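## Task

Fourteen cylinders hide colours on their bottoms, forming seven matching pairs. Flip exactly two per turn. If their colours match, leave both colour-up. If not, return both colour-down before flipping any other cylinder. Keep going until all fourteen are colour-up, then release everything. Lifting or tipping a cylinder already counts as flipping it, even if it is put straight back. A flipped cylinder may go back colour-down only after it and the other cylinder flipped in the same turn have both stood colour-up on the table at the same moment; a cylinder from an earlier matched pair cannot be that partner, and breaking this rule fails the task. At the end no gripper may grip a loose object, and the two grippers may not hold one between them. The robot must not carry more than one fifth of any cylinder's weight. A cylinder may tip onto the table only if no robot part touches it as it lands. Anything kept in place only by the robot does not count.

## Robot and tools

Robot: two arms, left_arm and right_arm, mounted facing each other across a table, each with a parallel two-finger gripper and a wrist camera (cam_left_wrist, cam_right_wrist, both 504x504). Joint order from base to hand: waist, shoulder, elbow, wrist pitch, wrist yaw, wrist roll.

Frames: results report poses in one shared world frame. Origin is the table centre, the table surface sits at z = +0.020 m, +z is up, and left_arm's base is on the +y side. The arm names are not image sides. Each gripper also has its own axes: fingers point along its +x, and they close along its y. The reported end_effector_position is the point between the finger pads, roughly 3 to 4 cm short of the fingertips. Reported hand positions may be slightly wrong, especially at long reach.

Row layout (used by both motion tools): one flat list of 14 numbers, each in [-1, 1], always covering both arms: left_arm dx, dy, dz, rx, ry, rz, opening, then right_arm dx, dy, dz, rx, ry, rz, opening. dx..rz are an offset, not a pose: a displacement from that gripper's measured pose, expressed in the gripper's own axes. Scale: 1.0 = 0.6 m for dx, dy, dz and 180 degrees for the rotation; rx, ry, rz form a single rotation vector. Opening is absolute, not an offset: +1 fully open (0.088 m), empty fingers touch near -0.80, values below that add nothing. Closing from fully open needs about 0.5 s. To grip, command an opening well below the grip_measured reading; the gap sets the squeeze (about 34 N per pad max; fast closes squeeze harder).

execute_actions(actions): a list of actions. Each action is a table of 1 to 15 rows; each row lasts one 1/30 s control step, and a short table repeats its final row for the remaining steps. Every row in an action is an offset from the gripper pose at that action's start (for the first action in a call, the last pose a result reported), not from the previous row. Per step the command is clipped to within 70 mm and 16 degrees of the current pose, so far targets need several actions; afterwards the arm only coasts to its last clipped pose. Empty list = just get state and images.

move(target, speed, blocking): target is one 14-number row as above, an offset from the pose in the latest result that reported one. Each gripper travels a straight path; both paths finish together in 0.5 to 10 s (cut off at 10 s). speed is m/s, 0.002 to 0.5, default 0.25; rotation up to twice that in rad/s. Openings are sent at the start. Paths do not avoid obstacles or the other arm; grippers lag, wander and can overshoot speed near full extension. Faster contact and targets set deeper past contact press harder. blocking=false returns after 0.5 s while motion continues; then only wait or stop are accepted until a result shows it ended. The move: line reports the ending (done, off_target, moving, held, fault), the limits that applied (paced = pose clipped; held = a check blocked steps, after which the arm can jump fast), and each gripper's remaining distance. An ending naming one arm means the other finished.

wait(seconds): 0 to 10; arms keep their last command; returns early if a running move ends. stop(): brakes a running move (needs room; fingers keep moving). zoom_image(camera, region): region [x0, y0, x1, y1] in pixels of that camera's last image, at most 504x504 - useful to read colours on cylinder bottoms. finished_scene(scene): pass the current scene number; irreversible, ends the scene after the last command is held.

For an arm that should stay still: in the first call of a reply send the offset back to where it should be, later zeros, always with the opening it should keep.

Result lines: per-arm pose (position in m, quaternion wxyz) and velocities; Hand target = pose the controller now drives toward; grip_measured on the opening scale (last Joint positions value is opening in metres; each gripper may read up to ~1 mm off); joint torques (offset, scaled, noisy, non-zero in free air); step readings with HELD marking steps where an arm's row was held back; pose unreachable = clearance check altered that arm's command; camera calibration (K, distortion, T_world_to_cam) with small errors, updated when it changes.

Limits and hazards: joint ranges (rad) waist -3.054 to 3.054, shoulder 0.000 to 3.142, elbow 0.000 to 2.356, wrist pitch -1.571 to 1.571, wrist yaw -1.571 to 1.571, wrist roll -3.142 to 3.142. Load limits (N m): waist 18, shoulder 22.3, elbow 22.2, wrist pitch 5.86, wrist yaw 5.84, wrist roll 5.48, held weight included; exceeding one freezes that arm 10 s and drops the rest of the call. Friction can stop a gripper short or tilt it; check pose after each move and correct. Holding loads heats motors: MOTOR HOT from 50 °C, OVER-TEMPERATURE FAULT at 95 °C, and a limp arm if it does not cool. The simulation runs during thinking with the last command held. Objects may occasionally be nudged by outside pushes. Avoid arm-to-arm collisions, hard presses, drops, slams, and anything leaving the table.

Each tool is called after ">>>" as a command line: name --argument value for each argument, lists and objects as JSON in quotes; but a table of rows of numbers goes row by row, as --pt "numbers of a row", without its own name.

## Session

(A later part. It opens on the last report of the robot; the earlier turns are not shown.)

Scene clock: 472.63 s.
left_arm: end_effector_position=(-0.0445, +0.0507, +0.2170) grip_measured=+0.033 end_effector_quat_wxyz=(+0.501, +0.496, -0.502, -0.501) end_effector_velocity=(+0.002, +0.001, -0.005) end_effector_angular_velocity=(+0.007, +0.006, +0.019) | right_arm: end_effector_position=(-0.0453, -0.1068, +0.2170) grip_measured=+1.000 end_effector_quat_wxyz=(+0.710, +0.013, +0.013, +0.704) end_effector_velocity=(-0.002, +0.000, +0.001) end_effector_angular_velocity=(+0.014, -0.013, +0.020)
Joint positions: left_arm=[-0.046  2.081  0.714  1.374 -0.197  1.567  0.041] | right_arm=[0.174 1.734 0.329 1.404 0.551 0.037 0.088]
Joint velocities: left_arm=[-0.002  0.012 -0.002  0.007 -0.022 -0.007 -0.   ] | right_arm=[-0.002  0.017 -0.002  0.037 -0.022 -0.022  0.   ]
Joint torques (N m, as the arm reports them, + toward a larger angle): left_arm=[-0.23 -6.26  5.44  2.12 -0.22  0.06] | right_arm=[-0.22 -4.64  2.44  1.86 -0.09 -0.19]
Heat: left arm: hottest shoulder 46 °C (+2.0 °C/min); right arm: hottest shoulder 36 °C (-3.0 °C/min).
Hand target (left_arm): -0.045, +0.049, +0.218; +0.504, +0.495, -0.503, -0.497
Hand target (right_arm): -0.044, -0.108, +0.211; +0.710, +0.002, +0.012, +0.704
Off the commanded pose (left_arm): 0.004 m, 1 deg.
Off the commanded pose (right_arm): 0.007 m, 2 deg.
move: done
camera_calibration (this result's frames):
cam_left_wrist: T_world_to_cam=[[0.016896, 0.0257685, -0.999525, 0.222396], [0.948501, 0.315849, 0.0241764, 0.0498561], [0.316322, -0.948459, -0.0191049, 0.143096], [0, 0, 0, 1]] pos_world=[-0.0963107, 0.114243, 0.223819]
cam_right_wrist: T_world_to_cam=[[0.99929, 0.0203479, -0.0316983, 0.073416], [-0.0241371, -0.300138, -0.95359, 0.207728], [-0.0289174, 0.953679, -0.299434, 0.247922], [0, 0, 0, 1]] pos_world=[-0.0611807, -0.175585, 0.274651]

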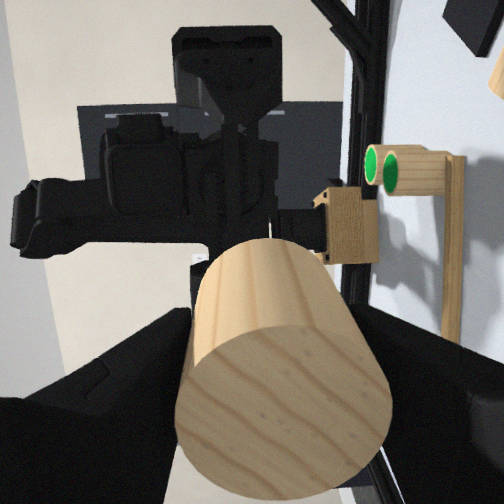

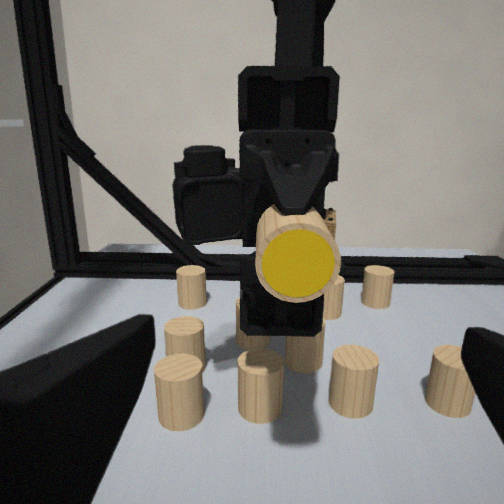

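>>> move --target '[0,0,0,0,0,0,-0.4, 0.175,-0.004,-0.005,-0.009,0,0.002,1]' --speed 0.15

>>> move --target '[0,0,0,0,0,0,-0.4, 0,0,0,0,0,0,-0.4]'

>>> move --target '[0,0,0,0,0,0,1, 0,0,0,0,0,0,-0.4]'

>>> move --target '[0,0,0,0.004,0,0,1, -0.14,0,0,0,0,0,-0.4]'

>>> move --target '[-0.234,-0.095,-0.05,0,0,-0.502,0.55, -0.273,-0.13,-0.088,0,0.505,0,-0.4]' --speed 0.35

Scene clock: 477.30 s.
left_arm: end_effector_position=(-0.0444, +0.0506, +0.2168) grip_measured=+0.033 end_effector_quat_wxyz=(+0.501, +0.496, -0.502, -0.501) end_effector_velocity=(-0.002, +0.002, -0.006) end_effector_angular_velocity=(+0.026, +0.002, -0.000) | right_arm: end_effector_position=(-0.0421, -0.0049, +0.2174) grip_measured=+1.000 end_effector_quat_wxyz=(+0.708, +0.008, +0.003, +0.706) end_effector_velocity=(-0.003, +0.002, -0.003) end_effector_angular_velocity=(-0.016, -0.028, +0.019)
Joint positions: left_arm=[-0.046  2.083  0.714  1.375 -0.197  1.567  0.041] | right_arm=[-0.002  1.968  0.701  1.275  0.369  0.014  0.088]
Joint velocities: left_arm=[-0.007 -0.002 -0.007 -0.022 -0.007 -0.007  0.   ] | right_arm=[-0.002  0.002  0.007 -0.022 -0.022 -0.022  0.   ]
Joint torques (N m, as the arm reports them, + toward a larger angle): left_arm=[-0.04 -6.98  4.42  1.69  0.01 -0.06] | right_arm=[-0.13 -6.67  5.56  1.55 -0.13 -0.21]
Heat: left arm: hottest shoulder 46 °C (+1.0 °C/min); right arm: hottest shoulder 36 °C (-3.0 °C/min).
Hand target (left_arm): -0.044, +0.051, +0.217; +0.501, +0.496, -0.502, -0.501
Hand target (right_arm): -0.042, -0.002, +0.214; +0.708, +0.003, +0.002, +0.706
Off the commanded pose (left_arm): 0.000 m, 0 deg.
Off the commanded pose (right_arm): 0.005 m, 1 deg.
move: done
camera_calibration (this result's frames):
cam_left_wrist: T_world_to_cam=[[0.0168838, 0.0257755, -0.999525, 0.222167], [0.948381, 0.316211, 0.0241742, 0.049829], [0.316684, -0.948339, -0.0191061, 0.143006], [0, 0, 0, 1]] pos_world=[-0.0962956, 0.114135, 0.223589]
cam_right_wrist: T_world_to_cam=[[0.999594, 0.0261359, -0.0113667, 0.0637548], [-0.0031955, -0.293533, -0.955943, 0.240147], [-0.028321, 0.955591, -0.293331, 0.149618], [0, 0, 0, 1]] pos_world=[-0.0587242, -0.0741493, 0.274179]

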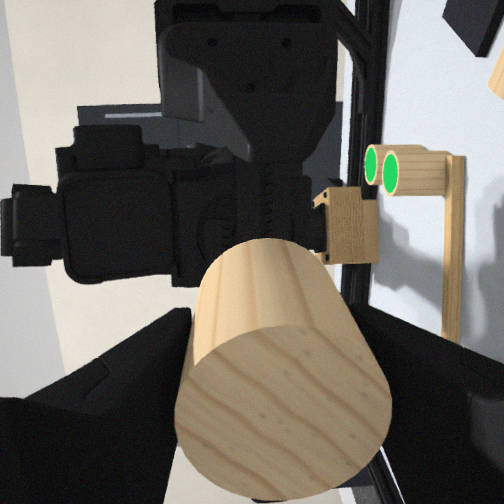

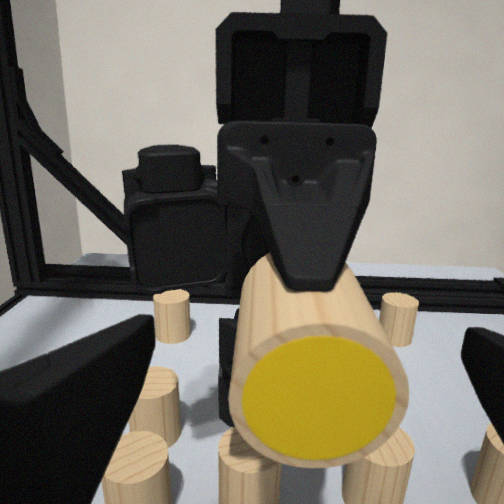

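Scene clock: 477.80 s.
left_arm: end_effector_position=(-0.0444, +0.0506, +0.2168) grip_measured=+0.033 end_effector_quat_wxyz=(+0.501, +0.496, -0.502, -0.501) end_effector_velocity=(+0.002, +0.000, +0.002) end_effector_angular_velocity=(-0.007, +0.009, +0.010) | right_arm: end_effector_position=(-0.0424, -0.0048, +0.2173) grip_measured=+0.027 end_effector_quat_wxyz=(+0.708, +0.008, +0.003, +0.706) end_effector_velocity=(-0.002, -0.001, -0.001) end_effector_angular_velocity=(-0.007, -0.010, +0.010)
Joint positions: left_arm=[-0.046  2.083  0.714  1.375 -0.197  1.567  0.041] | right_arm=[-0.002  1.969  0.702  1.275  0.368  0.014  0.04 ]
Joint velocities: left_arm=[ 0.002 -0.002 -0.002  0.007 -0.007 -0.007 -0.   ] | right_arm=[ 0.002 -0.002 -0.002 -0.007 -0.007 -0.007 -0.   ]
Joint torques (N m, as the arm reports them, + toward a larger angle): left_arm=[-0.03 -6.9   4.54  1.72  0.   -0.05] | right_arm=[ 0.04 -8.1   4.42  1.8   0.04  0.  ]
Heat: left arm: hottest shoulder 46 °C (+1.0 °C/min); right arm: hottest shoulder 36 °C (-3.0 °C/min).
Hand target (left_arm): -0.044, +0.051, +0.217; +0.501, +0.496, -0.502, -0.501
Hand target (right_arm): -0.042, -0.005, +0.217; +0.708, +0.008, +0.003, +0.706
Off the commanded pose (left_arm): 0.000 m, 0 deg.
Off the commanded pose (right_arm): 0.000 m, 0 deg.
move: done
camera_calibration (this result's frames):
cam_left_wrist: T_world_to_cam=[[0.0168838, 0.0257755, -0.999525, 0.222167], [0.948381, 0.316211, 0.0241742, 0.049829], [0.316684, -0.948339, -0.0191061, 0.143006], [0, 0, 0, 1]] pos_world=[-0.0962956, 0.114135, 0.223589]
cam_right_wrist: T_world_to_cam=[[0.999563, 0.0272799, -0.0113612, 0.0640757], [-0.00285438, -0.293535, -0.955944, 0.240136], [-0.0294129, 0.955559, -0.293329, 0.14951], [0, 0, 0, 1]] pos_world=[-0.0589648, -0.0741251, 0.27414]

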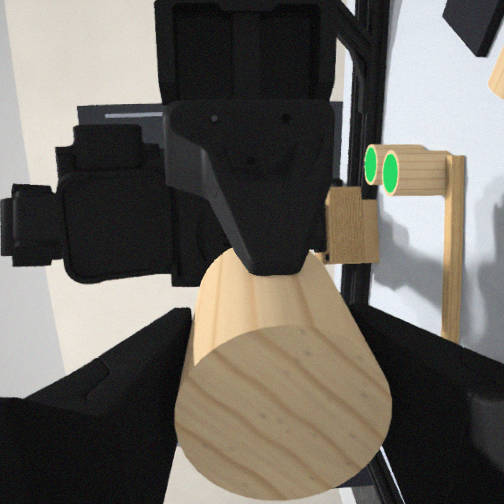

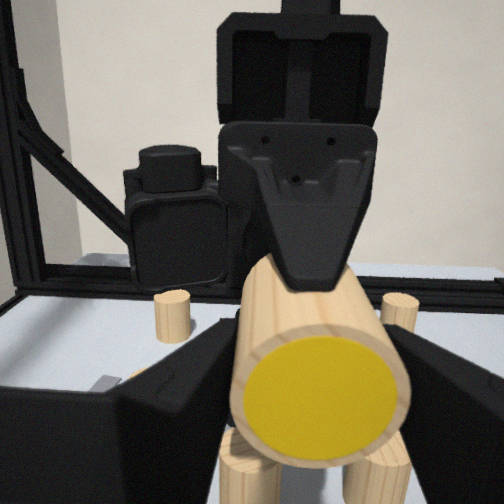

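Scene clock: 478.50 s.
left_arm: end_effector_position=(-0.0444, +0.0506, +0.2168) grip_measured=+1.000 end_effector_quat_wxyz=(+0.501, +0.496, -0.502, -0.501) end_effector_velocity=(+0.001, +0.003, -0.004) end_effector_angular_velocity=(+0.017, +0.004, +0.005) | right_arm: end_effector_position=(-0.0424, -0.0048, +0.2173) grip_measured=+0.026 end_effector_quat_wxyz=(+0.708, +0.008, +0.003, +0.706) end_effector_velocity=(+0.000, -0.000, -0.001) end_effector_angular_velocity=(-0.007, -0.039, +0.005)
Joint positions: left_arm=[-0.046  2.083  0.714  1.375 -0.197  1.567  0.088] | right_arm=[-0.002  1.969  0.702  1.275  0.368  0.014  0.04 ]
Joint velocities: left_arm=[-0.002 -0.002 -0.012 -0.007 -0.007 -0.007  0.   ] | right_arm=[-0.002 -0.002 -0.002 -0.007 -0.007 -0.037 -0.   ]
Joint torques (N m, as the arm reports them, + toward a larger angle): left_arm=[-0.08 -7.    4.42  1.74  0.01 -0.05] | right_arm=[ 0.09 -8.1   4.43  1.8   0.01 -0.02]
Heat: left arm: hottest shoulder 46 °C (+1.0 °C/min); right arm: hottest shoulder 36 °C (-3.0 °C/min).
Hand target (left_arm): -0.044, +0.051, +0.217; +0.501, +0.496, -0.502, -0.501
Hand target (right_arm): -0.042, -0.005, +0.217; +0.708, +0.008, +0.003, +0.706
Off the commanded pose (left_arm): 0.000 m, 0 deg.
Off the commanded pose (right_arm): 0.000 m, 0 deg.
move: done
camera_calibration (this result's frames):
cam_left_wrist: T_world_to_cam=[[0.0168838, 0.0257755, -0.999525, 0.222167], [0.948381, 0.316211, 0.0241742, 0.049829], [0.316684, -0.948339, -0.0191061, 0.143006], [0, 0, 0, 1]] pos_world=[-0.0962956, 0.114135, 0.223589]
cam_right_wrist: T_world_to_cam=[[0.999563, 0.0272799, -0.0113612, 0.0640757], [-0.00285438, -0.293535, -0.955944, 0.240136], [-0.0294129, 0.955559, -0.293329, 0.14951], [0, 0, 0, 1]] pos_world=[-0.0589648, -0.0741251, 0.27414]

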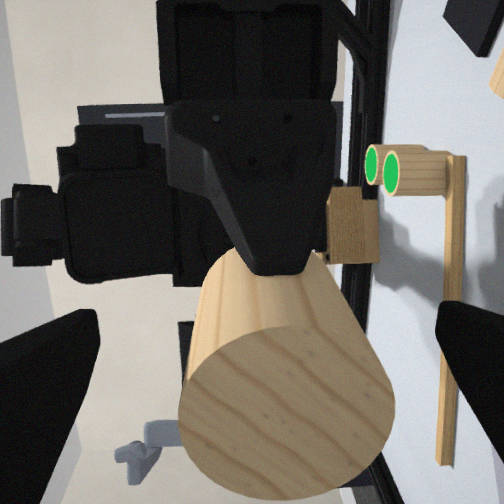

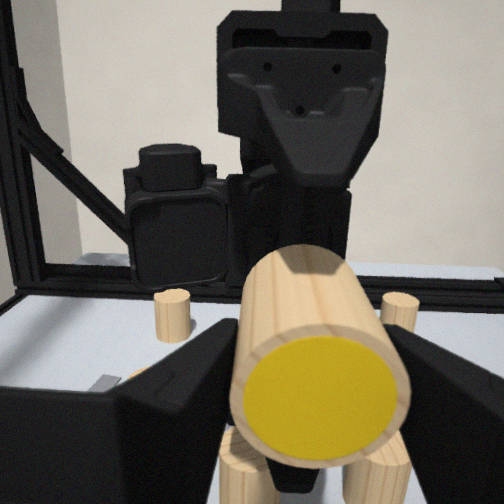

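Scene clock: 479.43 s.
left_arm: end_effector_position=(-0.0444, +0.0506, +0.2168) grip_measured=+1.000 end_effector_quat_wxyz=(+0.499, +0.498, -0.504, -0.499) end_effector_velocity=(-0.000, -0.000, -0.003) end_effector_angular_velocity=(+0.017, +0.004, +0.005) | right_arm: end_effector_position=(-0.0430, -0.0861, +0.2153) grip_measured=+0.025 end_effector_quat_wxyz=(+0.708, +0.007, +0.004, +0.707) end_effector_velocity=(+0.001, -0.002, -0.003) end_effector_angular_velocity=(-0.011, +0.002, +0.005)
Joint positions: left_arm=[-0.046  2.083  0.714  1.375 -0.197  1.576  0.088] | right_arm=[0.118 1.792 0.393 1.403 0.488 0.014 0.04 ]
Joint velocities: left_arm=[-0.002 -0.002  0.002 -0.022 -0.007 -0.007  0.   ] | right_arm=[-0.002 -0.007 -0.012 -0.007 -0.007  0.007 -0.   ]
Joint torques (N m, as the arm reports them, + toward a larger angle): left_arm=[-0.15 -6.89  4.53  1.75  0.    0.01] | right_arm=[ 0.43 -7.31  2.5   1.97  0.18 -0.02]
Heat: left arm: hottest shoulder 46 °C (+1.0 °C/min); right arm: hottest shoulder 36 °C (-3.0 °C/min).
Hand target (left_arm): -0.044, +0.051, +0.217; +0.498, +0.499, -0.505, -0.498
Hand target (right_arm): -0.042, -0.089, +0.217; +0.708, +0.009, +0.004, +0.706
Off the commanded pose (left_arm): 0.000 m, 0 deg.
Off the commanded pose (right_arm): 0.003 m, 0 deg.
move: done
camera_calibration (this result's frames):
cam_left_wrist: T_world_to_cam=[[0.0260321, 0.0257278, -0.99933, 0.222533], [0.948101, 0.316268, 0.03284, 0.0479354], [0.316901, -0.948321, -0.0161594, 0.142376], [0, 0, 0, 1]] pos_world=[-0.0963598, 0.114132, 0.223111]
cam_right_wrist: T_world_to_cam=[[0.999565, 0.0276184, -0.010345, 0.0666348], [-0.0016627, -0.297441, -0.954739, 0.213761], [-0.0294454, 0.954341, -0.297266, 0.227247], [0, 0, 0, 1]] pos_world=[-0.059559, -0.155131, 0.272328]

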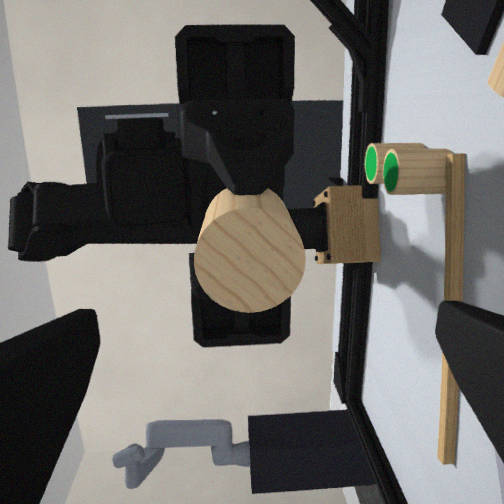

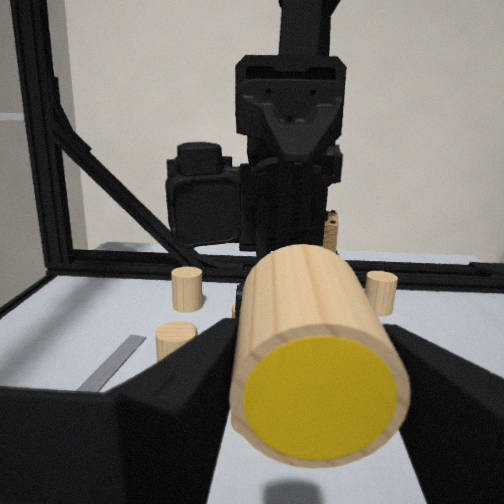

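Scene clock: 482.20 s.
left_arm: end_effector_position=(-0.0141, +0.1917, +0.1585) grip_measured=+0.550 end_effector_quat_wxyz=(+0.002, +0.709, +0.000, -0.705) end_effector_velocity=(-0.001, +0.004, +0.002) end_effector_angular_velocity=(+0.026, -0.010, -0.015) | right_arm: end_effector_position=(+0.0347, -0.2517, +0.1597) grip_measured=+0.024 end_effector_quat_wxyz=(+0.500, -0.500, +0.506, +0.494) end_effector_velocity=(+0.001, -0.004, +0.000) end_effector_angular_velocity=(-0.023, +0.003, -0.000)
Joint positions: left_arm=[ 0.045  1.853  1.249 -0.964 -0.007  1.455  0.066] | right_arm=[-0.188  1.364  0.848 -1.066 -0.003  0.193  0.04 ]
Joint velocities: left_arm=[-0.007  0.002  0.012 -0.037 -0.007  0.007 -0.   ] | right_arm=[-0.007  0.002  0.002 -0.022 -0.007 -0.007 -0.   ]
Joint torques (N m, as the arm reports them, + toward a larger angle): left_arm=[ 0.27 -5.7   6.68  0.01  0.25  0.13] | right_arm=[-0.03 -3.72  7.01 -0.05 -0.1  -0.23]
Heat: left arm: hottest shoulder 45 °C (+0.0 °C/min); right arm: hottest shoulder 36 °C (-3.0 °C/min).
Hand target (left_arm): -0.014, +0.190, +0.158; +0.001, +0.707, +0.001, -0.707
Hand target (right_arm): +0.034, -0.249, +0.161; +0.498, -0.500, +0.506, +0.496
Off the commanded pose (left_arm): 0.001 m, 1 deg.
Off the commanded pose (right_arm): 0.002 m, 1 deg.
move: done
camera_calibration (this result's frames):
cam_left_wrist: T_world_to_cam=[[0.0182468, 0.999401, 0.0294151, -0.189874], [0.944489, -0.0268818, 0.327443, -0.00451574], [0.328037, 0.0218074, -0.944413, 0.226992], [0, 0, 0, 1]] pos_world=[-0.0667321, 0.184689, 0.221438]
cam_right_wrist: T_world_to_cam=[[0.999526, -0.00743035, -0.0298908, -0.0126709], [0.00223355, -0.950424, 0.310947, -0.255105], [-0.0307194, -0.310867, -0.949957, 0.156929], [0, 0, 0, 1]] pos_world=[0.0180554, -0.193769, 0.228021]

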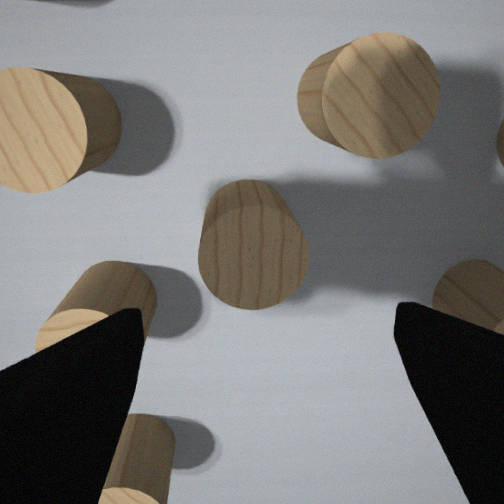

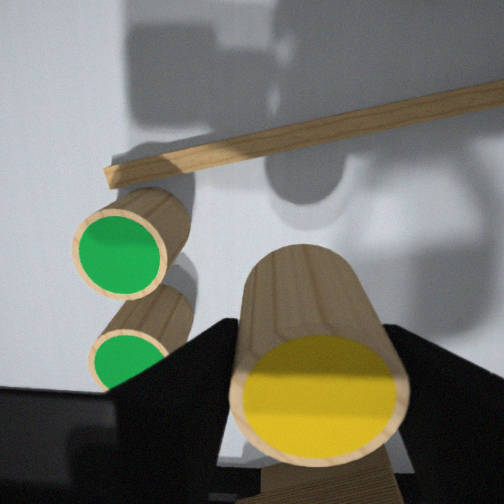

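>>> move --target '[0.138,0.001,0.005,0,0,0,0.55, 0.141,0,0.018,0,0,0,-0.4]' --speed 0.08

Scene clock: 485.17 s.
left_arm: end_effector_position=(-0.0153, +0.1892, +0.0794) grip_measured=+0.550 end_effector_quat_wxyz=(+0.005, +0.709, -0.003, -0.705) end_effector_velocity=(-0.000, +0.000, +0.001) end_effector_angular_velocity=(+0.003, +0.007, +0.010) | right_arm: end_effector_position=(+0.0335, -0.2401, +0.0812) grip_measured=+0.025 end_effector_quat_wxyz=(+0.503, -0.496, +0.505, +0.497) end_effector_velocity=(-0.000, -0.003, -0.001) end_effector_angular_velocity=(-0.013, +0.005, +0.020)
Joint positions: left_arm=[ 0.042  2.005  1.103 -0.658 -0.007  1.454  0.066] | right_arm=[-0.192  1.561  0.67  -0.68  -0.003  0.192  0.04 ]
Joint velocities: left_arm=[ 0.002 -0.002  0.002 -0.007  0.007 -0.007 -0.   ] | right_arm=[-0.002  0.002 -0.002 -0.007 -0.007 -0.022 -0.   ]
Joint torques (N m, as the arm reports them, + toward a larger angle): left_arm=[-0.33 -6.02  4.36  0.43  0.06 -0.09] | right_arm=[-0.19 -3.38  2.84  1.51  0.01 -0.21]
Heat: left arm: hottest shoulder 45 °C (+0.0 °C/min); right arm: hottest shoulder 36 °C (-2.0 °C/min).
Hand target (left_arm): -0.016, +0.191, +0.076; +0.002, +0.709, +0.000, -0.705
Hand target (right_arm): +0.035, -0.242, +0.075; +0.500, -0.500, +0.506, +0.494
Off the commanded pose (left_arm): 0.004 m, 1 deg.
Off the commanded pose (right_arm): 0.007 m, 1 deg.
move: done
camera_calibration (this result's frames):
cam_left_wrist: T_world_to_cam=[[0.0190347, 0.999605, 0.0206715, -0.184363], [0.944799, -0.0247474, 0.326716, 0.0220989], [0.327098, 0.0133114, -0.944897, 0.154322], [0, 0, 0, 1]] pos_world=[-0.0678481, 0.182783, 0.142409]
cam_right_wrist: T_world_to_cam=[[0.999426, -0.0105514, -0.03219, -0.0143136], [-0.000360356, -0.953511, 0.301358, -0.219451], [-0.0338732, -0.301173, -0.952968, 0.0885886], [0, 0, 0, 1]] pos_world=[0.0172271, -0.182719, 0.150095]

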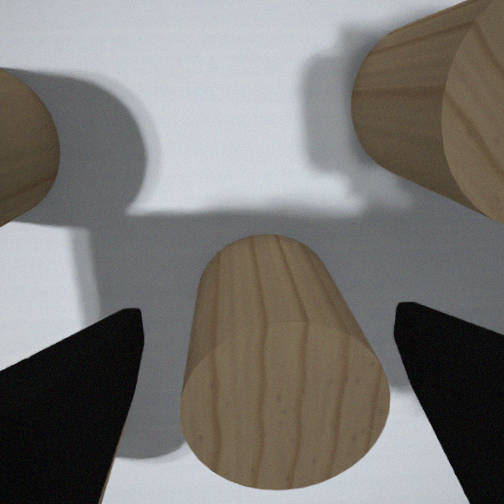

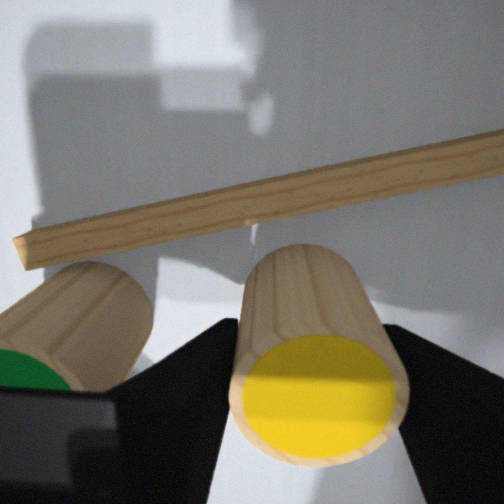

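>>> move --target '[0,0,0,0,0,0,-0.4, 0,0,0,0,0,0,0.5]'

>>> move --target '[-0.14,0,0,0,0,0,-0.4, -0.13,0,0,0,0,0,0.5]'

>>> move --target '[-0.102,0.243,0.049,0,0,0.506,-0.4, -0.095,0.132,0.227,0,-0.499,0,1]' --speed 0.35

Scene clock: 488.00 s.
left_arm: end_effector_position=(-0.0154, +0.1891, +0.0793) grip_measured=+0.035 end_effector_quat_wxyz=(+0.005, +0.709, -0.003, -0.705) end_effector_velocity=(+0.001, +0.002, +0.000) end_effector_angular_velocity=(+0.006, -0.008, -0.010) | right_arm: end_effector_position=(+0.0335, -0.2399, +0.0810) grip_measured=+0.499 end_effector_quat_wxyz=(+0.503, -0.495, +0.505, +0.497) end_effector_velocity=(-0.000, -0.003, -0.001) end_effector_angular_velocity=(-0.013, +0.005, +0.005)
Joint positions: left_arm=[ 0.042  2.005  1.103 -0.657 -0.007  1.454  0.041] | right_arm=[-0.192  1.561  0.669 -0.678 -0.003  0.191  0.063]
Joint velocities: left_arm=[-0.002 -0.002 -0.002 -0.007 -0.007  0.007 -0.   ] | right_arm=[-0.002  0.002 -0.002 -0.007 -0.007 -0.007  0.001]
Joint torques (N m, as the arm reports them, + toward a larger angle): left_arm=[-0.03 -7.    4.84  0.24  0.07  0.01] | right_arm=[ 0.1  -5.12  4.6  -0.04  0.01 -0.02]
Heat: left arm: hottest shoulder 45 °C (+0.0 °C/min); right arm: hottest shoulder 36 °C (-2.0 °C/min).
Hand target (left_arm): -0.015, +0.189, +0.079; +0.005, +0.709, -0.004, -0.705
Hand target (right_arm): +0.033, -0.240, +0.081; +0.503, -0.496, +0.505, +0.497
Off the commanded pose (left_arm): 0.000 m, 0 deg.
Off the commanded pose (right_arm): 0.000 m, 0 deg.
move: done
camera_calibration (this result's frames):
cam_left_wrist: T_world_to_cam=[[0.019416, 0.999598, 0.0206715, -0.184333], [0.944789, -0.0251079, 0.326716, 0.0223277], [0.327103, 0.0131866, -0.944897, 0.154276], [0, 0, 0, 1]] pos_world=[-0.0679802, 0.182785, 0.142291]
cam_right_wrist: T_world_to_cam=[[0.999421, -0.0101215, -0.0324728, -0.0141522], [0.000083859, -0.953963, 0.299924, -0.219209], [-0.0340135, -0.299753, -0.95341, 0.0888869], [0, 0, 0, 1]] pos_world=[0.0171858, -0.182616, 0.150032]

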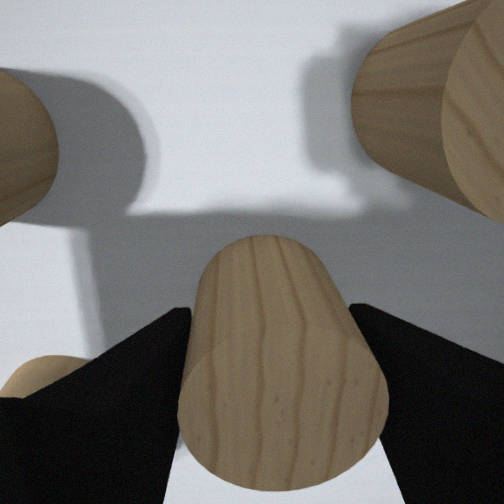

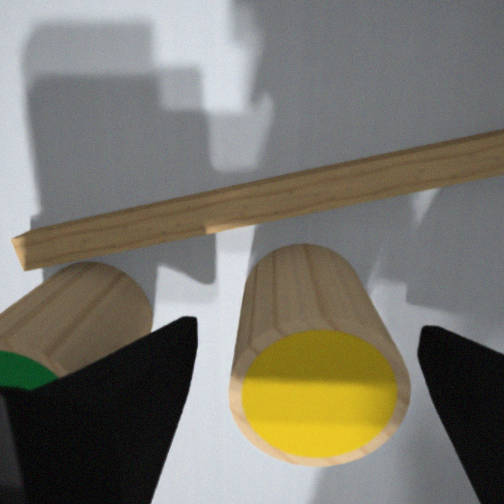

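Scene clock: 488.90 s.
left_arm: end_effector_position=(-0.0151, +0.1929, +0.1569) grip_measured=+0.034 end_effector_quat_wxyz=(-0.002, +0.710, +0.003, -0.704) end_effector_velocity=(+0.004, +0.002, +0.003) end_effector_angular_velocity=(+0.010, -0.023, +0.010) | right_arm: end_effector_position=(+0.0339, -0.2425, +0.1545) grip_measured=+0.500 end_effector_quat_wxyz=(+0.500, -0.500, +0.508, +0.492) end_effector_velocity=(+0.000, -0.006, +0.001) end_effector_angular_velocity=(-0.033, +0.002, +0.019)
Joint positions: left_arm=[ 0.041  1.859  1.25  -0.969 -0.007  1.454  0.041] | right_arm=[-0.192  1.412  0.865 -1.039 -0.003  0.191  0.063]
Joint velocities: left_arm=[ 0.002 -0.002  0.007 -0.022 -0.022 -0.007  0.   ] | right_arm=[-0.002  0.002  0.007 -0.037 -0.007 -0.022  0.   ]
Joint torques (N m, as the arm reports them, + toward a larger angle): left_arm=[-0.24 -7.61  6.72 -0.04  0.04 -0.1 ] | right_arm=[-0.12 -5.59  6.7  -0.1   0.   -0.04]
Heat: left arm: hottest shoulder 45 °C (+0.0 °C/min); right arm: hottest shoulder 36 °C (-2.0 °C/min).
Hand target (left_arm): -0.016, +0.190, +0.163; +0.005, +0.709, -0.003, -0.705
Hand target (right_arm): +0.034, -0.240, +0.159; +0.503, -0.495, +0.505, +0.497
Off the commanded pose (left_arm): 0.007 m, 1 deg.
Off the commanded pose (right_arm): 0.005 m, 1 deg.
move: done
camera_calibration (this result's frames):
cam_left_wrist: T_world_to_cam=[[0.0197327, 0.999034, 0.0392693, -0.192543], [0.944073, -0.0315487, 0.328223, -0.0022539], [0.329145, 0.0305964, -0.943784, 0.224012], [0, 0, 0, 1]] pos_world=[-0.0678052, 0.185431, 0.21972]
cam_right_wrist: T_world_to_cam=[[0.999508, -0.0106103, -0.0295043, -0.0128519], [-0.00077893, -0.949114, 0.314933, -0.244907], [-0.0313445, -0.314755, -0.948655, 0.15365], [0, 0, 0, 1]] pos_world=[0.0174709, -0.184219, 0.222512]

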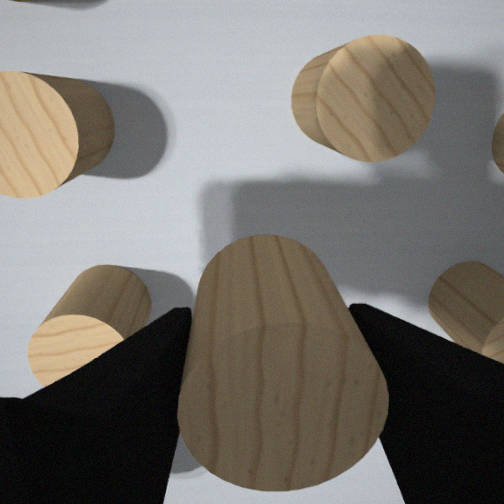

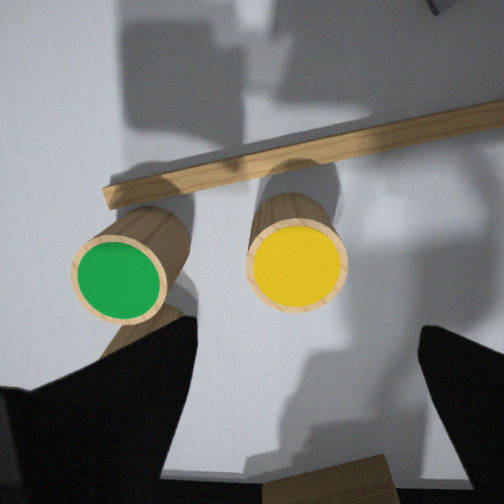

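Scene clock: 491.80 s.
left_arm: end_effector_position=(-0.0446, +0.0497, +0.2160) grip_measured=+0.034 end_effector_quat_wxyz=(+0.496, +0.499, -0.506, -0.499) end_effector_velocity=(+0.000, +0.001, -0.009) end_effector_angular_velocity=(+0.031, +0.001, +0.005) | right_arm: end_effector_position=(-0.0445, -0.1034, +0.2162) grip_measured=+1.000 end_effector_quat_wxyz=(+0.709, +0.008, +0.011, +0.705) end_effector_velocity=(-0.000, +0.000, -0.002) end_effector_angular_velocity=(+0.002, -0.021, +0.005)
Joint positions: left_arm=[-0.044  2.085  0.718  1.37  -0.191  1.581  0.041] | right_arm=[0.162 1.739 0.339 1.394 0.537 0.031 0.088]
Joint velocities: left_arm=[-0.002  0.007 -0.002 -0.022 -0.007 -0.007 -0.   ] | right_arm=[-0.002  0.017 -0.002  0.022 -0.007 -0.022  0.   ]
Joint torques (N m, as the arm reports them, + toward a larger angle): left_arm=[-0.29 -6.26  5.39  2.14 -0.15  0.07] | right_arm=[ 0.28 -4.7   2.5   1.89  0.12 -0.2 ]
Heat: left arm: hottest shoulder 45 °C (+0.0 °C/min); right arm: hottest shoulder 36 °C (-2.0 °C/min).
Hand target (left_arm): -0.045, +0.048, +0.218; +0.499, +0.498, -0.508, -0.495
Hand target (right_arm): -0.044, -0.105, +0.210; +0.710, -0.003, +0.011, +0.704
Off the commanded pose (left_arm): 0.003 m, 1 deg.
Off the commanded pose (right_arm): 0.007 m, 2 deg.
move: done
camera_calibration (this result's frames):
cam_left_wrist: T_world_to_cam=[[0.0317414, 0.0285519, -0.999088, 0.221885], [0.949211, 0.312205, 0.0390789, 0.0473177], [0.313036, -0.949586, -0.0171919, 0.141688], [0, 0, 0, 1]] pos_world=[-0.0963108, 0.113436, 0.22227]
cam_right_wrist: T_world_to_cam=[[0.99949, 0.0221407, -0.0230013, 0.0708452], [-0.0151688, -0.304614, -0.952355, 0.207658], [-0.0280923, 0.952219, -0.304123, 0.245385], [0, 0, 0, 1]] pos_world=[-0.0607658, -0.171973, 0.274021]

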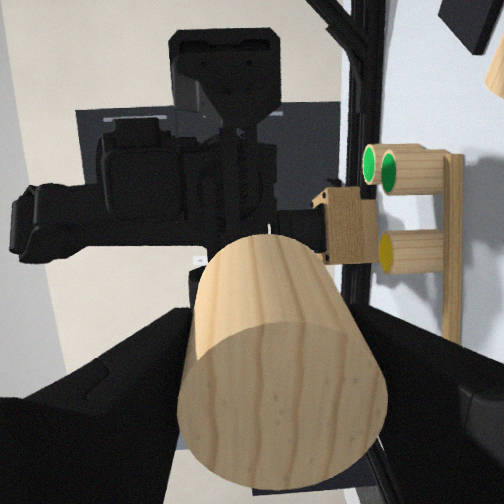

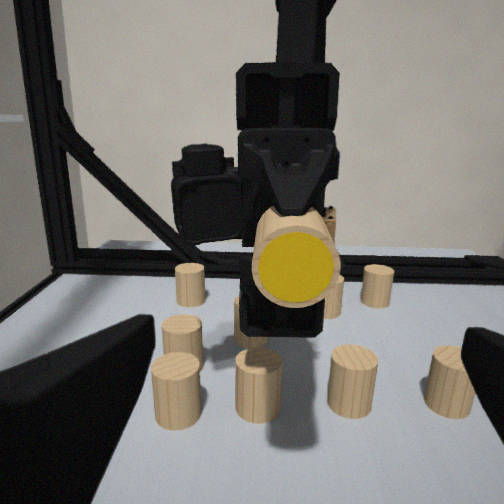

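>>> move --target '[0,0,0,0,0,0,-0.4, 0.169,-0.002,-0.004,-0.008,-0.002,0,1]' --speed 0.15

>>> move --target '[0,0,0,0,0,0,-0.4, 0,0,0,0,0,0,-0.4]'

>>> move --target '[0,0,0,0,0,0,1, 0,0,0,0,0,0,-0.4]'

>>> move --target '[0,0,0,-0.003,0,0,1, -0.14,0,0,0,0,0,-0.4]'

>>> move --target '[-0.424,-0.09,-0.118,0,0,-0.5,0.55, -0.352,-0.132,-0.086,0,0.505,0,-0.4]' --speed 0.35

Scene clock: 495.93 s.
left_arm: end_effector_position=(-0.0446, +0.0496, +0.2157) grip_measured=+0.033 end_effector_quat_wxyz=(+0.496, +0.499, -0.506, -0.499) end_effector_velocity=(-0.002, +0.002, -0.002) end_effector_angular_velocity=(+0.002, -0.008, -0.010) | right_arm: end_effector_position=(-0.0426, -0.0051, +0.2167) grip_measured=+1.000 end_effector_quat_wxyz=(+0.710, +0.007, +0.001, +0.704) end_effector_velocity=(-0.001, +0.002, -0.002) end_effector_angular_velocity=(-0.007, -0.025, +0.005)
Joint positions: left_arm=[-0.044  2.086  0.718  1.371 -0.192  1.581  0.041] | right_arm=[0.002 1.973 0.702 1.28  0.377 0.007 0.088]
Joint velocities: left_arm=[-0.002  0.002 -0.007  0.007  0.007  0.007 -0.001] | right_arm=[-0.002  0.007  0.007 -0.007 -0.007 -0.022  0.   ]
Joint torques (N m, as the arm reports them, + toward a larger angle): left_arm=[ 0.02 -6.92  4.47  1.7  -0.01 -0.04] | right_arm=[-0.19 -6.64  5.48  1.57 -0.11 -0.18]
Heat: left arm: hottest shoulder 45 °C (+1.0 °C/min); right arm: hottest shoulder 36 °C (-2.0 °C/min).
Hand target (left_arm): -0.045, +0.050, +0.216; +0.496, +0.499, -0.505, -0.499
Hand target (right_arm): -0.043, -0.002, +0.213; +0.710, +0.001, -0.000, +0.705
Off the commanded pose (left_arm): 0.000 m, 0 deg.
Off the commanded pose (right_arm): 0.005 m, 1 deg.
move: done
camera_calibration (this result's frames):
cam_left_wrist: T_world_to_cam=[[0.0318051, 0.0289377, -0.999075, 0.221554], [0.949089, 0.312553, 0.0392668, 0.0472568], [0.3134, -0.94946, -0.0175237, 0.141668], [0, 0, 0, 1]] pos_world=[-0.096296, 0.113326, 0.221976]
cam_right_wrist: T_world_to_cam=[[0.999753, 0.0215208, -0.00546599, 0.0629834], [0.00106175, -0.292224, -0.956349, 0.239675], [-0.0221786, 0.956108, -0.292175, 0.149653], [0, 0, 0, 1]] pos_world=[-0.0599032, -0.0744015, 0.273282]

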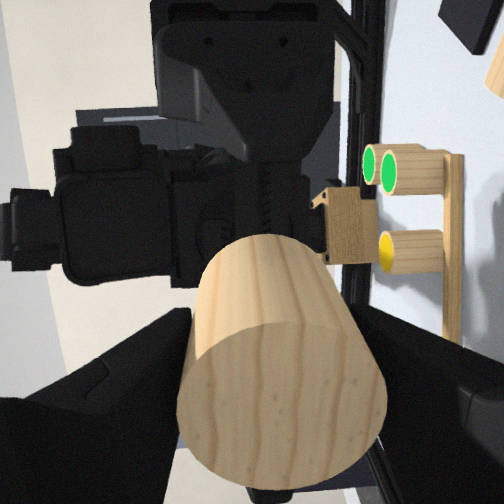

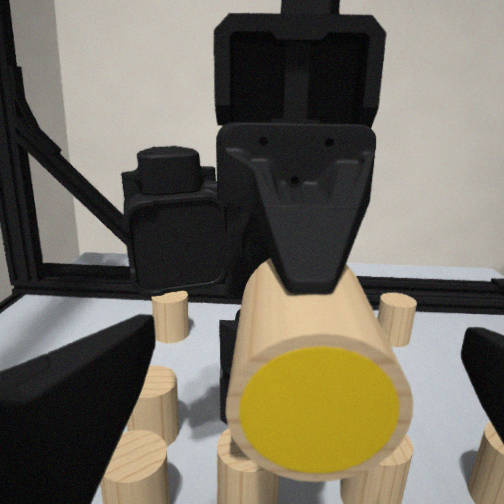

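Scene clock: 496.43 s.
left_arm: end_effector_position=(-0.0445, +0.0496, +0.2157) grip_measured=+0.034 end_effector_quat_wxyz=(+0.496, +0.500, -0.505, -0.499) end_effector_velocity=(+0.002, +0.001, -0.007) end_effector_angular_velocity=(+0.026, -0.013, +0.020) | right_arm: end_effector_position=(-0.0428, -0.0051, +0.2168) grip_measured=+0.024 end_effector_quat_wxyz=(+0.709, +0.007, +0.001, +0.705) end_effector_velocity=(+0.000, -0.000, -0.001) end_effector_angular_velocity=(-0.007, -0.010, +0.005)
Joint positions: left_arm=[-0.044  2.086  0.718  1.371 -0.192  1.581  0.041] | right_arm=[0.002 1.973 0.702 1.28  0.377 0.008 0.04 ]
Joint velocities: left_arm=[-0.002  0.002 -0.002 -0.022 -0.022  0.007 -0.   ] | right_arm=[-0.002 -0.002 -0.002 -0.007 -0.007 -0.007 -0.   ]
Joint torques (N m, as the arm reports them, + toward a larger angle): left_arm=[-0.13 -6.85  4.46  1.74  0.   -0.04] | right_arm=[ 0.02 -8.14  4.34  1.8   0.01  0.  ]
Heat: left arm: hottest shoulder 45 °C (+1.0 °C/min); right arm: hottest shoulder 36 °C (-2.0 °C/min).
Hand target (left_arm): -0.045, +0.050, +0.216; +0.496, +0.499, -0.506, -0.499
Hand target (right_arm): -0.043, -0.005, +0.217; +0.710, +0.007, +0.001, +0.704
Off the commanded pose (left_arm): 0.000 m, 0 deg.
Off the commanded pose (right_arm): 0.000 m, 0 deg.
move: done
camera_calibration (this result's frames):
cam_left_wrist: T_world_to_cam=[[0.0317929, 0.0289501, -0.999075, 0.221551], [0.948969, 0.312915, 0.0392657, 0.0471795], [0.313762, -0.94934, -0.0175243, 0.141659], [0, 0, 0, 1]] pos_world=[-0.096263, 0.113306, 0.221976]
cam_right_wrist: T_world_to_cam=[[0.999734, 0.0222889, -0.00597064, 0.0632392], [0.000795189, -0.291878, -0.956455, 0.239834], [-0.023061, 0.956196, -0.291818, 0.1495], [0, 0, 0, 1]] pos_world=[-0.0599654, -0.0743581, 0.273395]

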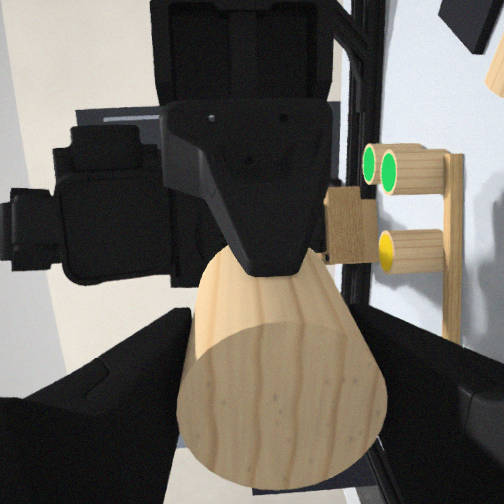

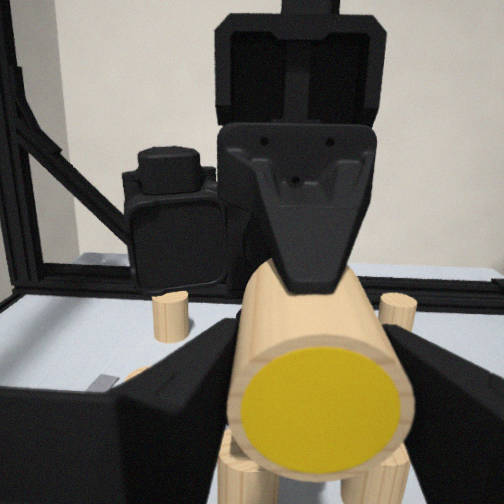

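Scene clock: 497.13 s.
left_arm: end_effector_position=(-0.0445, +0.0496, +0.2157) grip_measured=+1.000 end_effector_quat_wxyz=(+0.496, +0.500, -0.505, -0.499) end_effector_velocity=(+0.000, +0.001, +0.002) end_effector_angular_velocity=(-0.007, +0.009, +0.005) | right_arm: end_effector_position=(-0.0428, -0.0051, +0.2168) grip_measured=+0.024 end_effector_quat_wxyz=(+0.709, +0.007, +0.001, +0.705) end_effector_velocity=(+0.000, -0.000, -0.001) end_effector_angular_velocity=(-0.007, -0.025, +0.005)
Joint positions: left_arm=[-0.044  2.086  0.718  1.371 -0.192  1.581  0.088] | right_arm=[0.002 1.973 0.702 1.28  0.377 0.008 0.04 ]
Joint velocities: left_arm=[-0.002 -0.002 -0.002  0.007 -0.007 -0.007  0.   ] | right_arm=[-0.002 -0.002 -0.002 -0.007 -0.007 -0.022 -0.   ]
Joint torques (N m, as the arm reports them, + toward a larger angle): left_arm=[ 0.03 -6.98  4.48  1.76 -0.02 -0.02] | right_arm=[ 0.04 -8.16  4.41  1.81  0.02  0.  ]
Heat: left arm: hottest shoulder 45 °C (+1.0 °C/min); right arm: hottest shoulder 36 °C (-2.0 °C/min).
Hand target (left_arm): -0.045, +0.050, +0.216; +0.496, +0.499, -0.505, -0.499
Hand target (right_arm): -0.043, -0.005, +0.217; +0.709, +0.007, +0.001, +0.705
Off the commanded pose (left_arm): 0.000 m, 0 deg.
Off the commanded pose (right_arm): 0.000 m, 0 deg.
move: done
camera_calibration (this result's frames):
cam_left_wrist: T_world_to_cam=[[0.0317929, 0.0289501, -0.999075, 0.221551], [0.948969, 0.312915, 0.0392657, 0.0471795], [0.313762, -0.94934, -0.0175243, 0.141659], [0, 0, 0, 1]] pos_world=[-0.096263, 0.113306, 0.221976]
cam_right_wrist: T_world_to_cam=[[0.999734, 0.0222889, -0.00597064, 0.0632392], [0.000795189, -0.291878, -0.956455, 0.239834], [-0.023061, 0.956196, -0.291818, 0.1495], [0, 0, 0, 1]] pos_world=[-0.0599654, -0.0743581, 0.273395]

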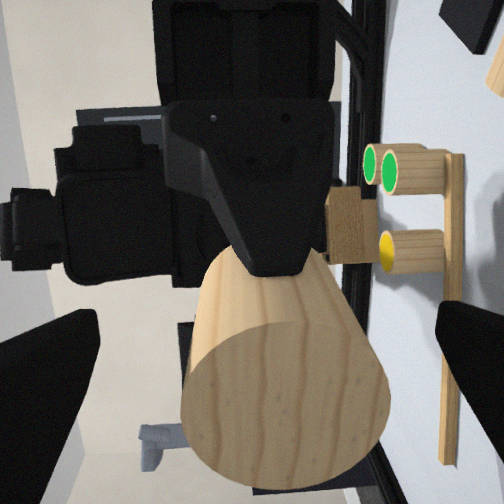

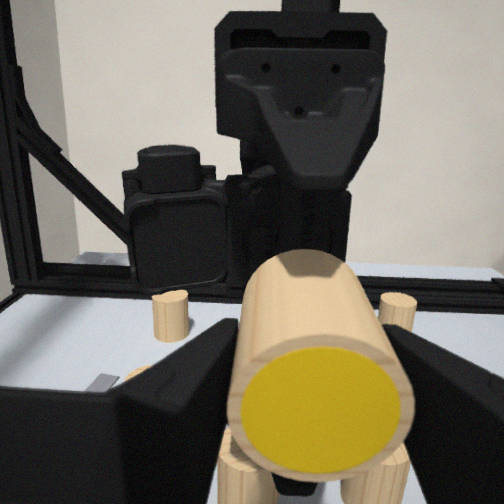

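Scene clock: 498.07 s.
left_arm: end_effector_position=(-0.0445, +0.0496, +0.2157) grip_measured=+1.000 end_effector_quat_wxyz=(+0.498, +0.498, -0.504, -0.500) end_effector_velocity=(+0.000, +0.001, +0.002) end_effector_angular_velocity=(-0.007, -0.006, +0.005) | right_arm: end_effector_position=(-0.0438, -0.0864, +0.2143) grip_measured=+0.024 end_effector_quat_wxyz=(+0.709, +0.005, +0.002, +0.705) end_effector_velocity=(+0.002, -0.003, -0.002) end_effector_angular_velocity=(-0.011, -0.013, -0.005)
Joint positions: left_arm=[-0.044  2.086  0.718  1.371 -0.192  1.576  0.088] | right_arm=[0.124 1.8   0.394 1.411 0.499 0.008 0.04 ]
Joint velocities: left_arm=[-0.002 -0.002 -0.002  0.007 -0.007  0.007  0.   ] | right_arm=[ 0.002 -0.007 -0.012 -0.007  0.007 -0.007 -0.   ]
Joint torques (N m, as the arm reports them, + toward a larger angle): left_arm=[ 0.   -6.92  4.47  1.76  0.   -0.16] | right_arm=[ 0.17 -7.33  2.56  2.    0.13 -0.02]
Heat: left arm: hottest shoulder 45 °C (+1.0 °C/min); right arm: hottest shoulder 36 °C (-2.0 °C/min).
Hand target (left_arm): -0.045, +0.050, +0.216; +0.498, +0.497, -0.503, -0.501
Hand target (right_arm): -0.043, -0.089, +0.216; +0.709, +0.007, +0.001, +0.705
Off the commanded pose (left_arm): 0.000 m, 0 deg.
Off the commanded pose (right_arm): 0.003 m, 0 deg.
move: done
camera_calibration (this result's frames):
cam_left_wrist: T_world_to_cam=[[0.0260764, 0.0289998, -0.999239, 0.22133], [0.949184, 0.312896, 0.0338509, 0.0483579], [0.31364, -0.949345, -0.0193669, 0.142052], [0, 0, 0, 1]] pos_world=[-0.0962251, 0.113306, 0.222276]
cam_right_wrist: T_world_to_cam=[[0.999723, 0.0230281, -0.00479504, 0.0659165], [0.00224952, -0.296519, -0.955024, 0.213091], [-0.0234142, 0.954749, -0.296489, 0.22736], [0, 0, 0, 1]] pos_world=[-0.0610541, -0.155404, 0.271233]

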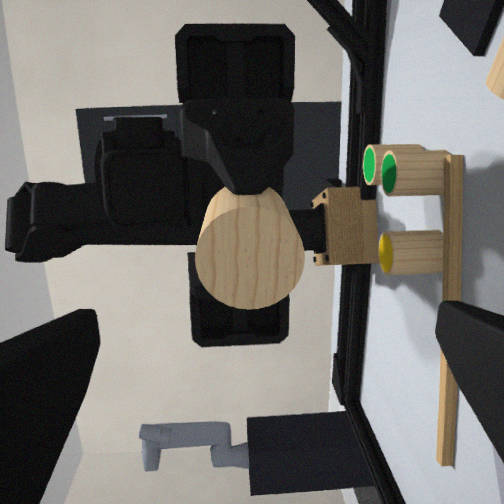

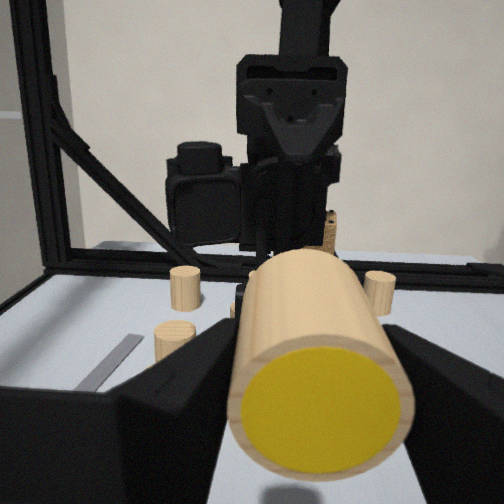

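Scene clock: 500.83 s.
left_arm: end_effector_position=(+0.0273, +0.3048, +0.1598) grip_measured=+0.550 end_effector_quat_wxyz=(+0.001, +0.710, -0.001, -0.705) end_effector_velocity=(+0.000, +0.004, +0.000) end_effector_angular_velocity=(+0.022, -0.007, +0.005) | right_arm: end_effector_position=(+0.0346, -0.2995, +0.1593) grip_measured=+0.024 end_effector_quat_wxyz=(+0.502, -0.500, +0.506, +0.491) end_effector_velocity=(+0.001, -0.007, +0.000) end_effector_angular_velocity=(-0.037, -0.001, +0.019)
Joint positions: left_arm=[ 0.178  1.422  0.791 -0.936 -0.007  1.592  0.066] | right_arm=[-0.129  1.165  0.712 -1.131  0.002  0.257  0.04 ]
Joint velocities: left_arm=[-0.002  0.002  0.002 -0.022 -0.007 -0.007 -0.   ] | right_arm=[-0.002  0.002  0.002 -0.037 -0.007 -0.022 -0.   ]
Joint torques (N m, as the arm reports them, + toward a larger angle): left_arm=[ 0.14 -2.99  6.83  0.01  0.21  0.1 ] | right_arm=[-0.22 -2.49  7.07 -0.03 -0.13 -0.16]
Heat: left arm: hottest shoulder 44 °C (+0.0 °C/min); right arm: hottest shoulder 36 °C (-2.0 °C/min).
Hand target (left_arm): +0.027, +0.303, +0.161; +0.001, +0.708, -0.002, -0.707
Hand target (right_arm): +0.034, -0.297, +0.161; +0.501, -0.500, +0.506, +0.494
Off the commanded pose (left_arm): 0.003 m, 1 deg.
Off the commanded pose (right_arm): 0.003 m, 1 deg.
move: done
camera_calibration (this result's frames):
cam_left_wrist: T_world_to_cam=[[0.0216631, 0.999339, 0.0292054, -0.303756], [0.944268, -0.0300493, 0.327804, -0.0401096], [0.328465, 0.0204765, -0.944294, 0.212528], [0, 0, 0, 1]] pos_world=[-0.0253536, 0.297998, 0.222709]
cam_right_wrist: T_world_to_cam=[[0.99964, -0.0123528, -0.0238046, -0.0153831], [-0.00431171, -0.950086, 0.311958, -0.300207], [-0.02647, -0.311743, -0.949798, 0.141262], [0, 0, 0, 1]] pos_world=[0.0178223, -0.241376, 0.227456]

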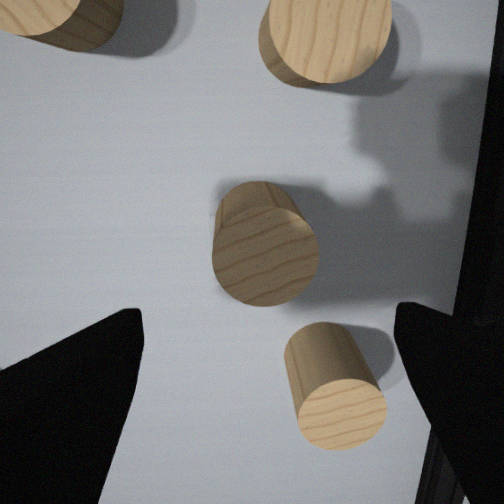

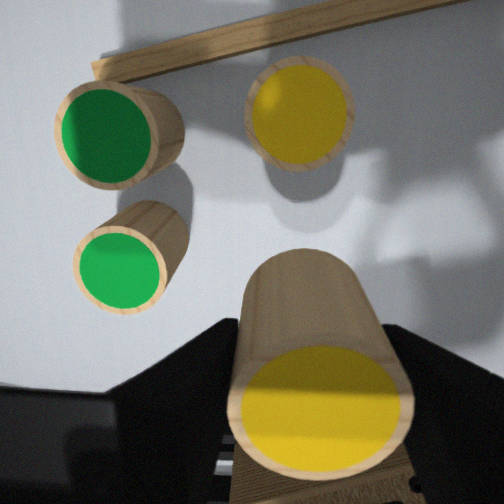

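>>> move --target '[0.146,-0.006,0.004,0,0,0,0.55, 0.147,0,0.006,0,0,0,-0.4]' --speed 0.08

Scene clock: 503.77 s.
left_arm: end_effector_position=(+0.0267, +0.3062, +0.0748) grip_measured=+0.550 end_effector_quat_wxyz=(+0.004, +0.710, -0.005, -0.705) end_effector_velocity=(-0.001, +0.003, -0.001) end_effector_angular_velocity=(+0.012, -0.007, +0.000) | right_arm: end_effector_position=(+0.0340, -0.2954, +0.0765) grip_measured=+0.025 end_effector_quat_wxyz=(+0.504, -0.497, +0.505, +0.493) end_effector_velocity=(-0.002, -0.003, -0.000) end_effector_angular_velocity=(-0.012, +0.020, -0.010)
Joint positions: left_arm=[ 0.175  1.637  0.583 -0.504 -0.007  1.59   0.066] | right_arm=[-0.132  1.353  0.47  -0.693  0.002  0.256  0.04 ]
Joint velocities: left_arm=[-0.007  0.002 -0.002 -0.007 -0.007 -0.007 -0.   ] | right_arm=[-0.002 -0.002 -0.002 -0.007 -0.022  0.007 -0.   ]
Joint torques (N m, as the arm reports them, + toward a larger angle): left_arm=[-0.25 -3.33  3.86  0.48  0.05 -0.09] | right_arm=[-0.2  -1.79  2.86  1.81  0.01 -0.16]
Heat: left arm: hottest shoulder 44 °C (+0.0 °C/min); right arm: hottest shoulder 35 °C (-2.0 °C/min).
Hand target (left_arm): +0.026, +0.308, +0.073; +0.001, +0.710, -0.001, -0.705
Hand target (right_arm): +0.035, -0.297, +0.071; +0.503, -0.500, +0.506, +0.491
Off the commanded pose (left_arm): 0.003 m, 1 deg.
Off the commanded pose (right_arm): 0.006 m, 0 deg.
move: done
camera_calibration (this result's frames):
cam_left_wrist: T_world_to_cam=[[0.0224218, 0.99954, 0.0204281, -0.302119], [0.944194, -0.027888, 0.328207, -0.0123343], [0.328626, 0.011929, -0.944385, 0.135072], [0, 0, 0, 1]] pos_world=[-0.0259682, 0.300024, 0.13778]
cam_right_wrist: T_world_to_cam=[[0.999555, -0.0144617, -0.0260797, -0.0171926], [-0.00582047, -0.952333, 0.305005, -0.270524], [-0.0292474, -0.304718, -0.951994, 0.0662221], [0, 0, 0, 1]] pos_world=[0.0175472, -0.237699, 0.145106]

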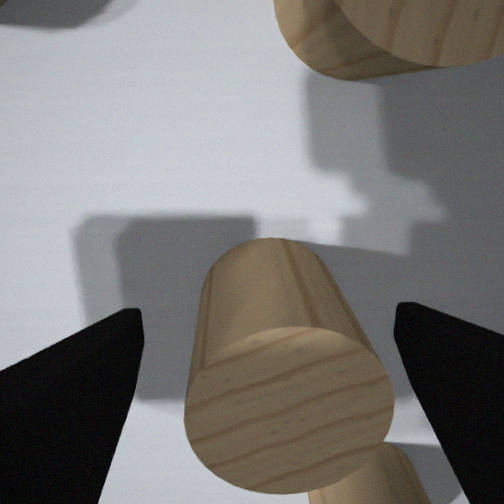

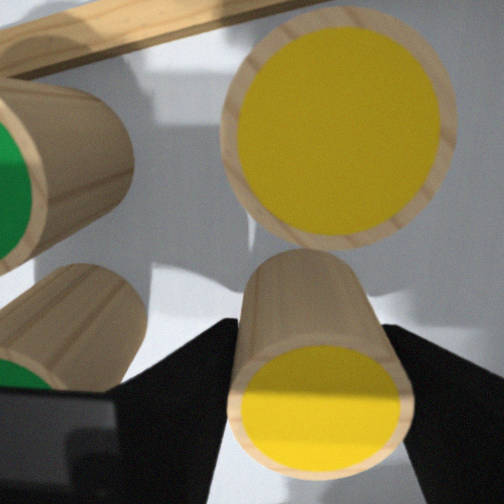

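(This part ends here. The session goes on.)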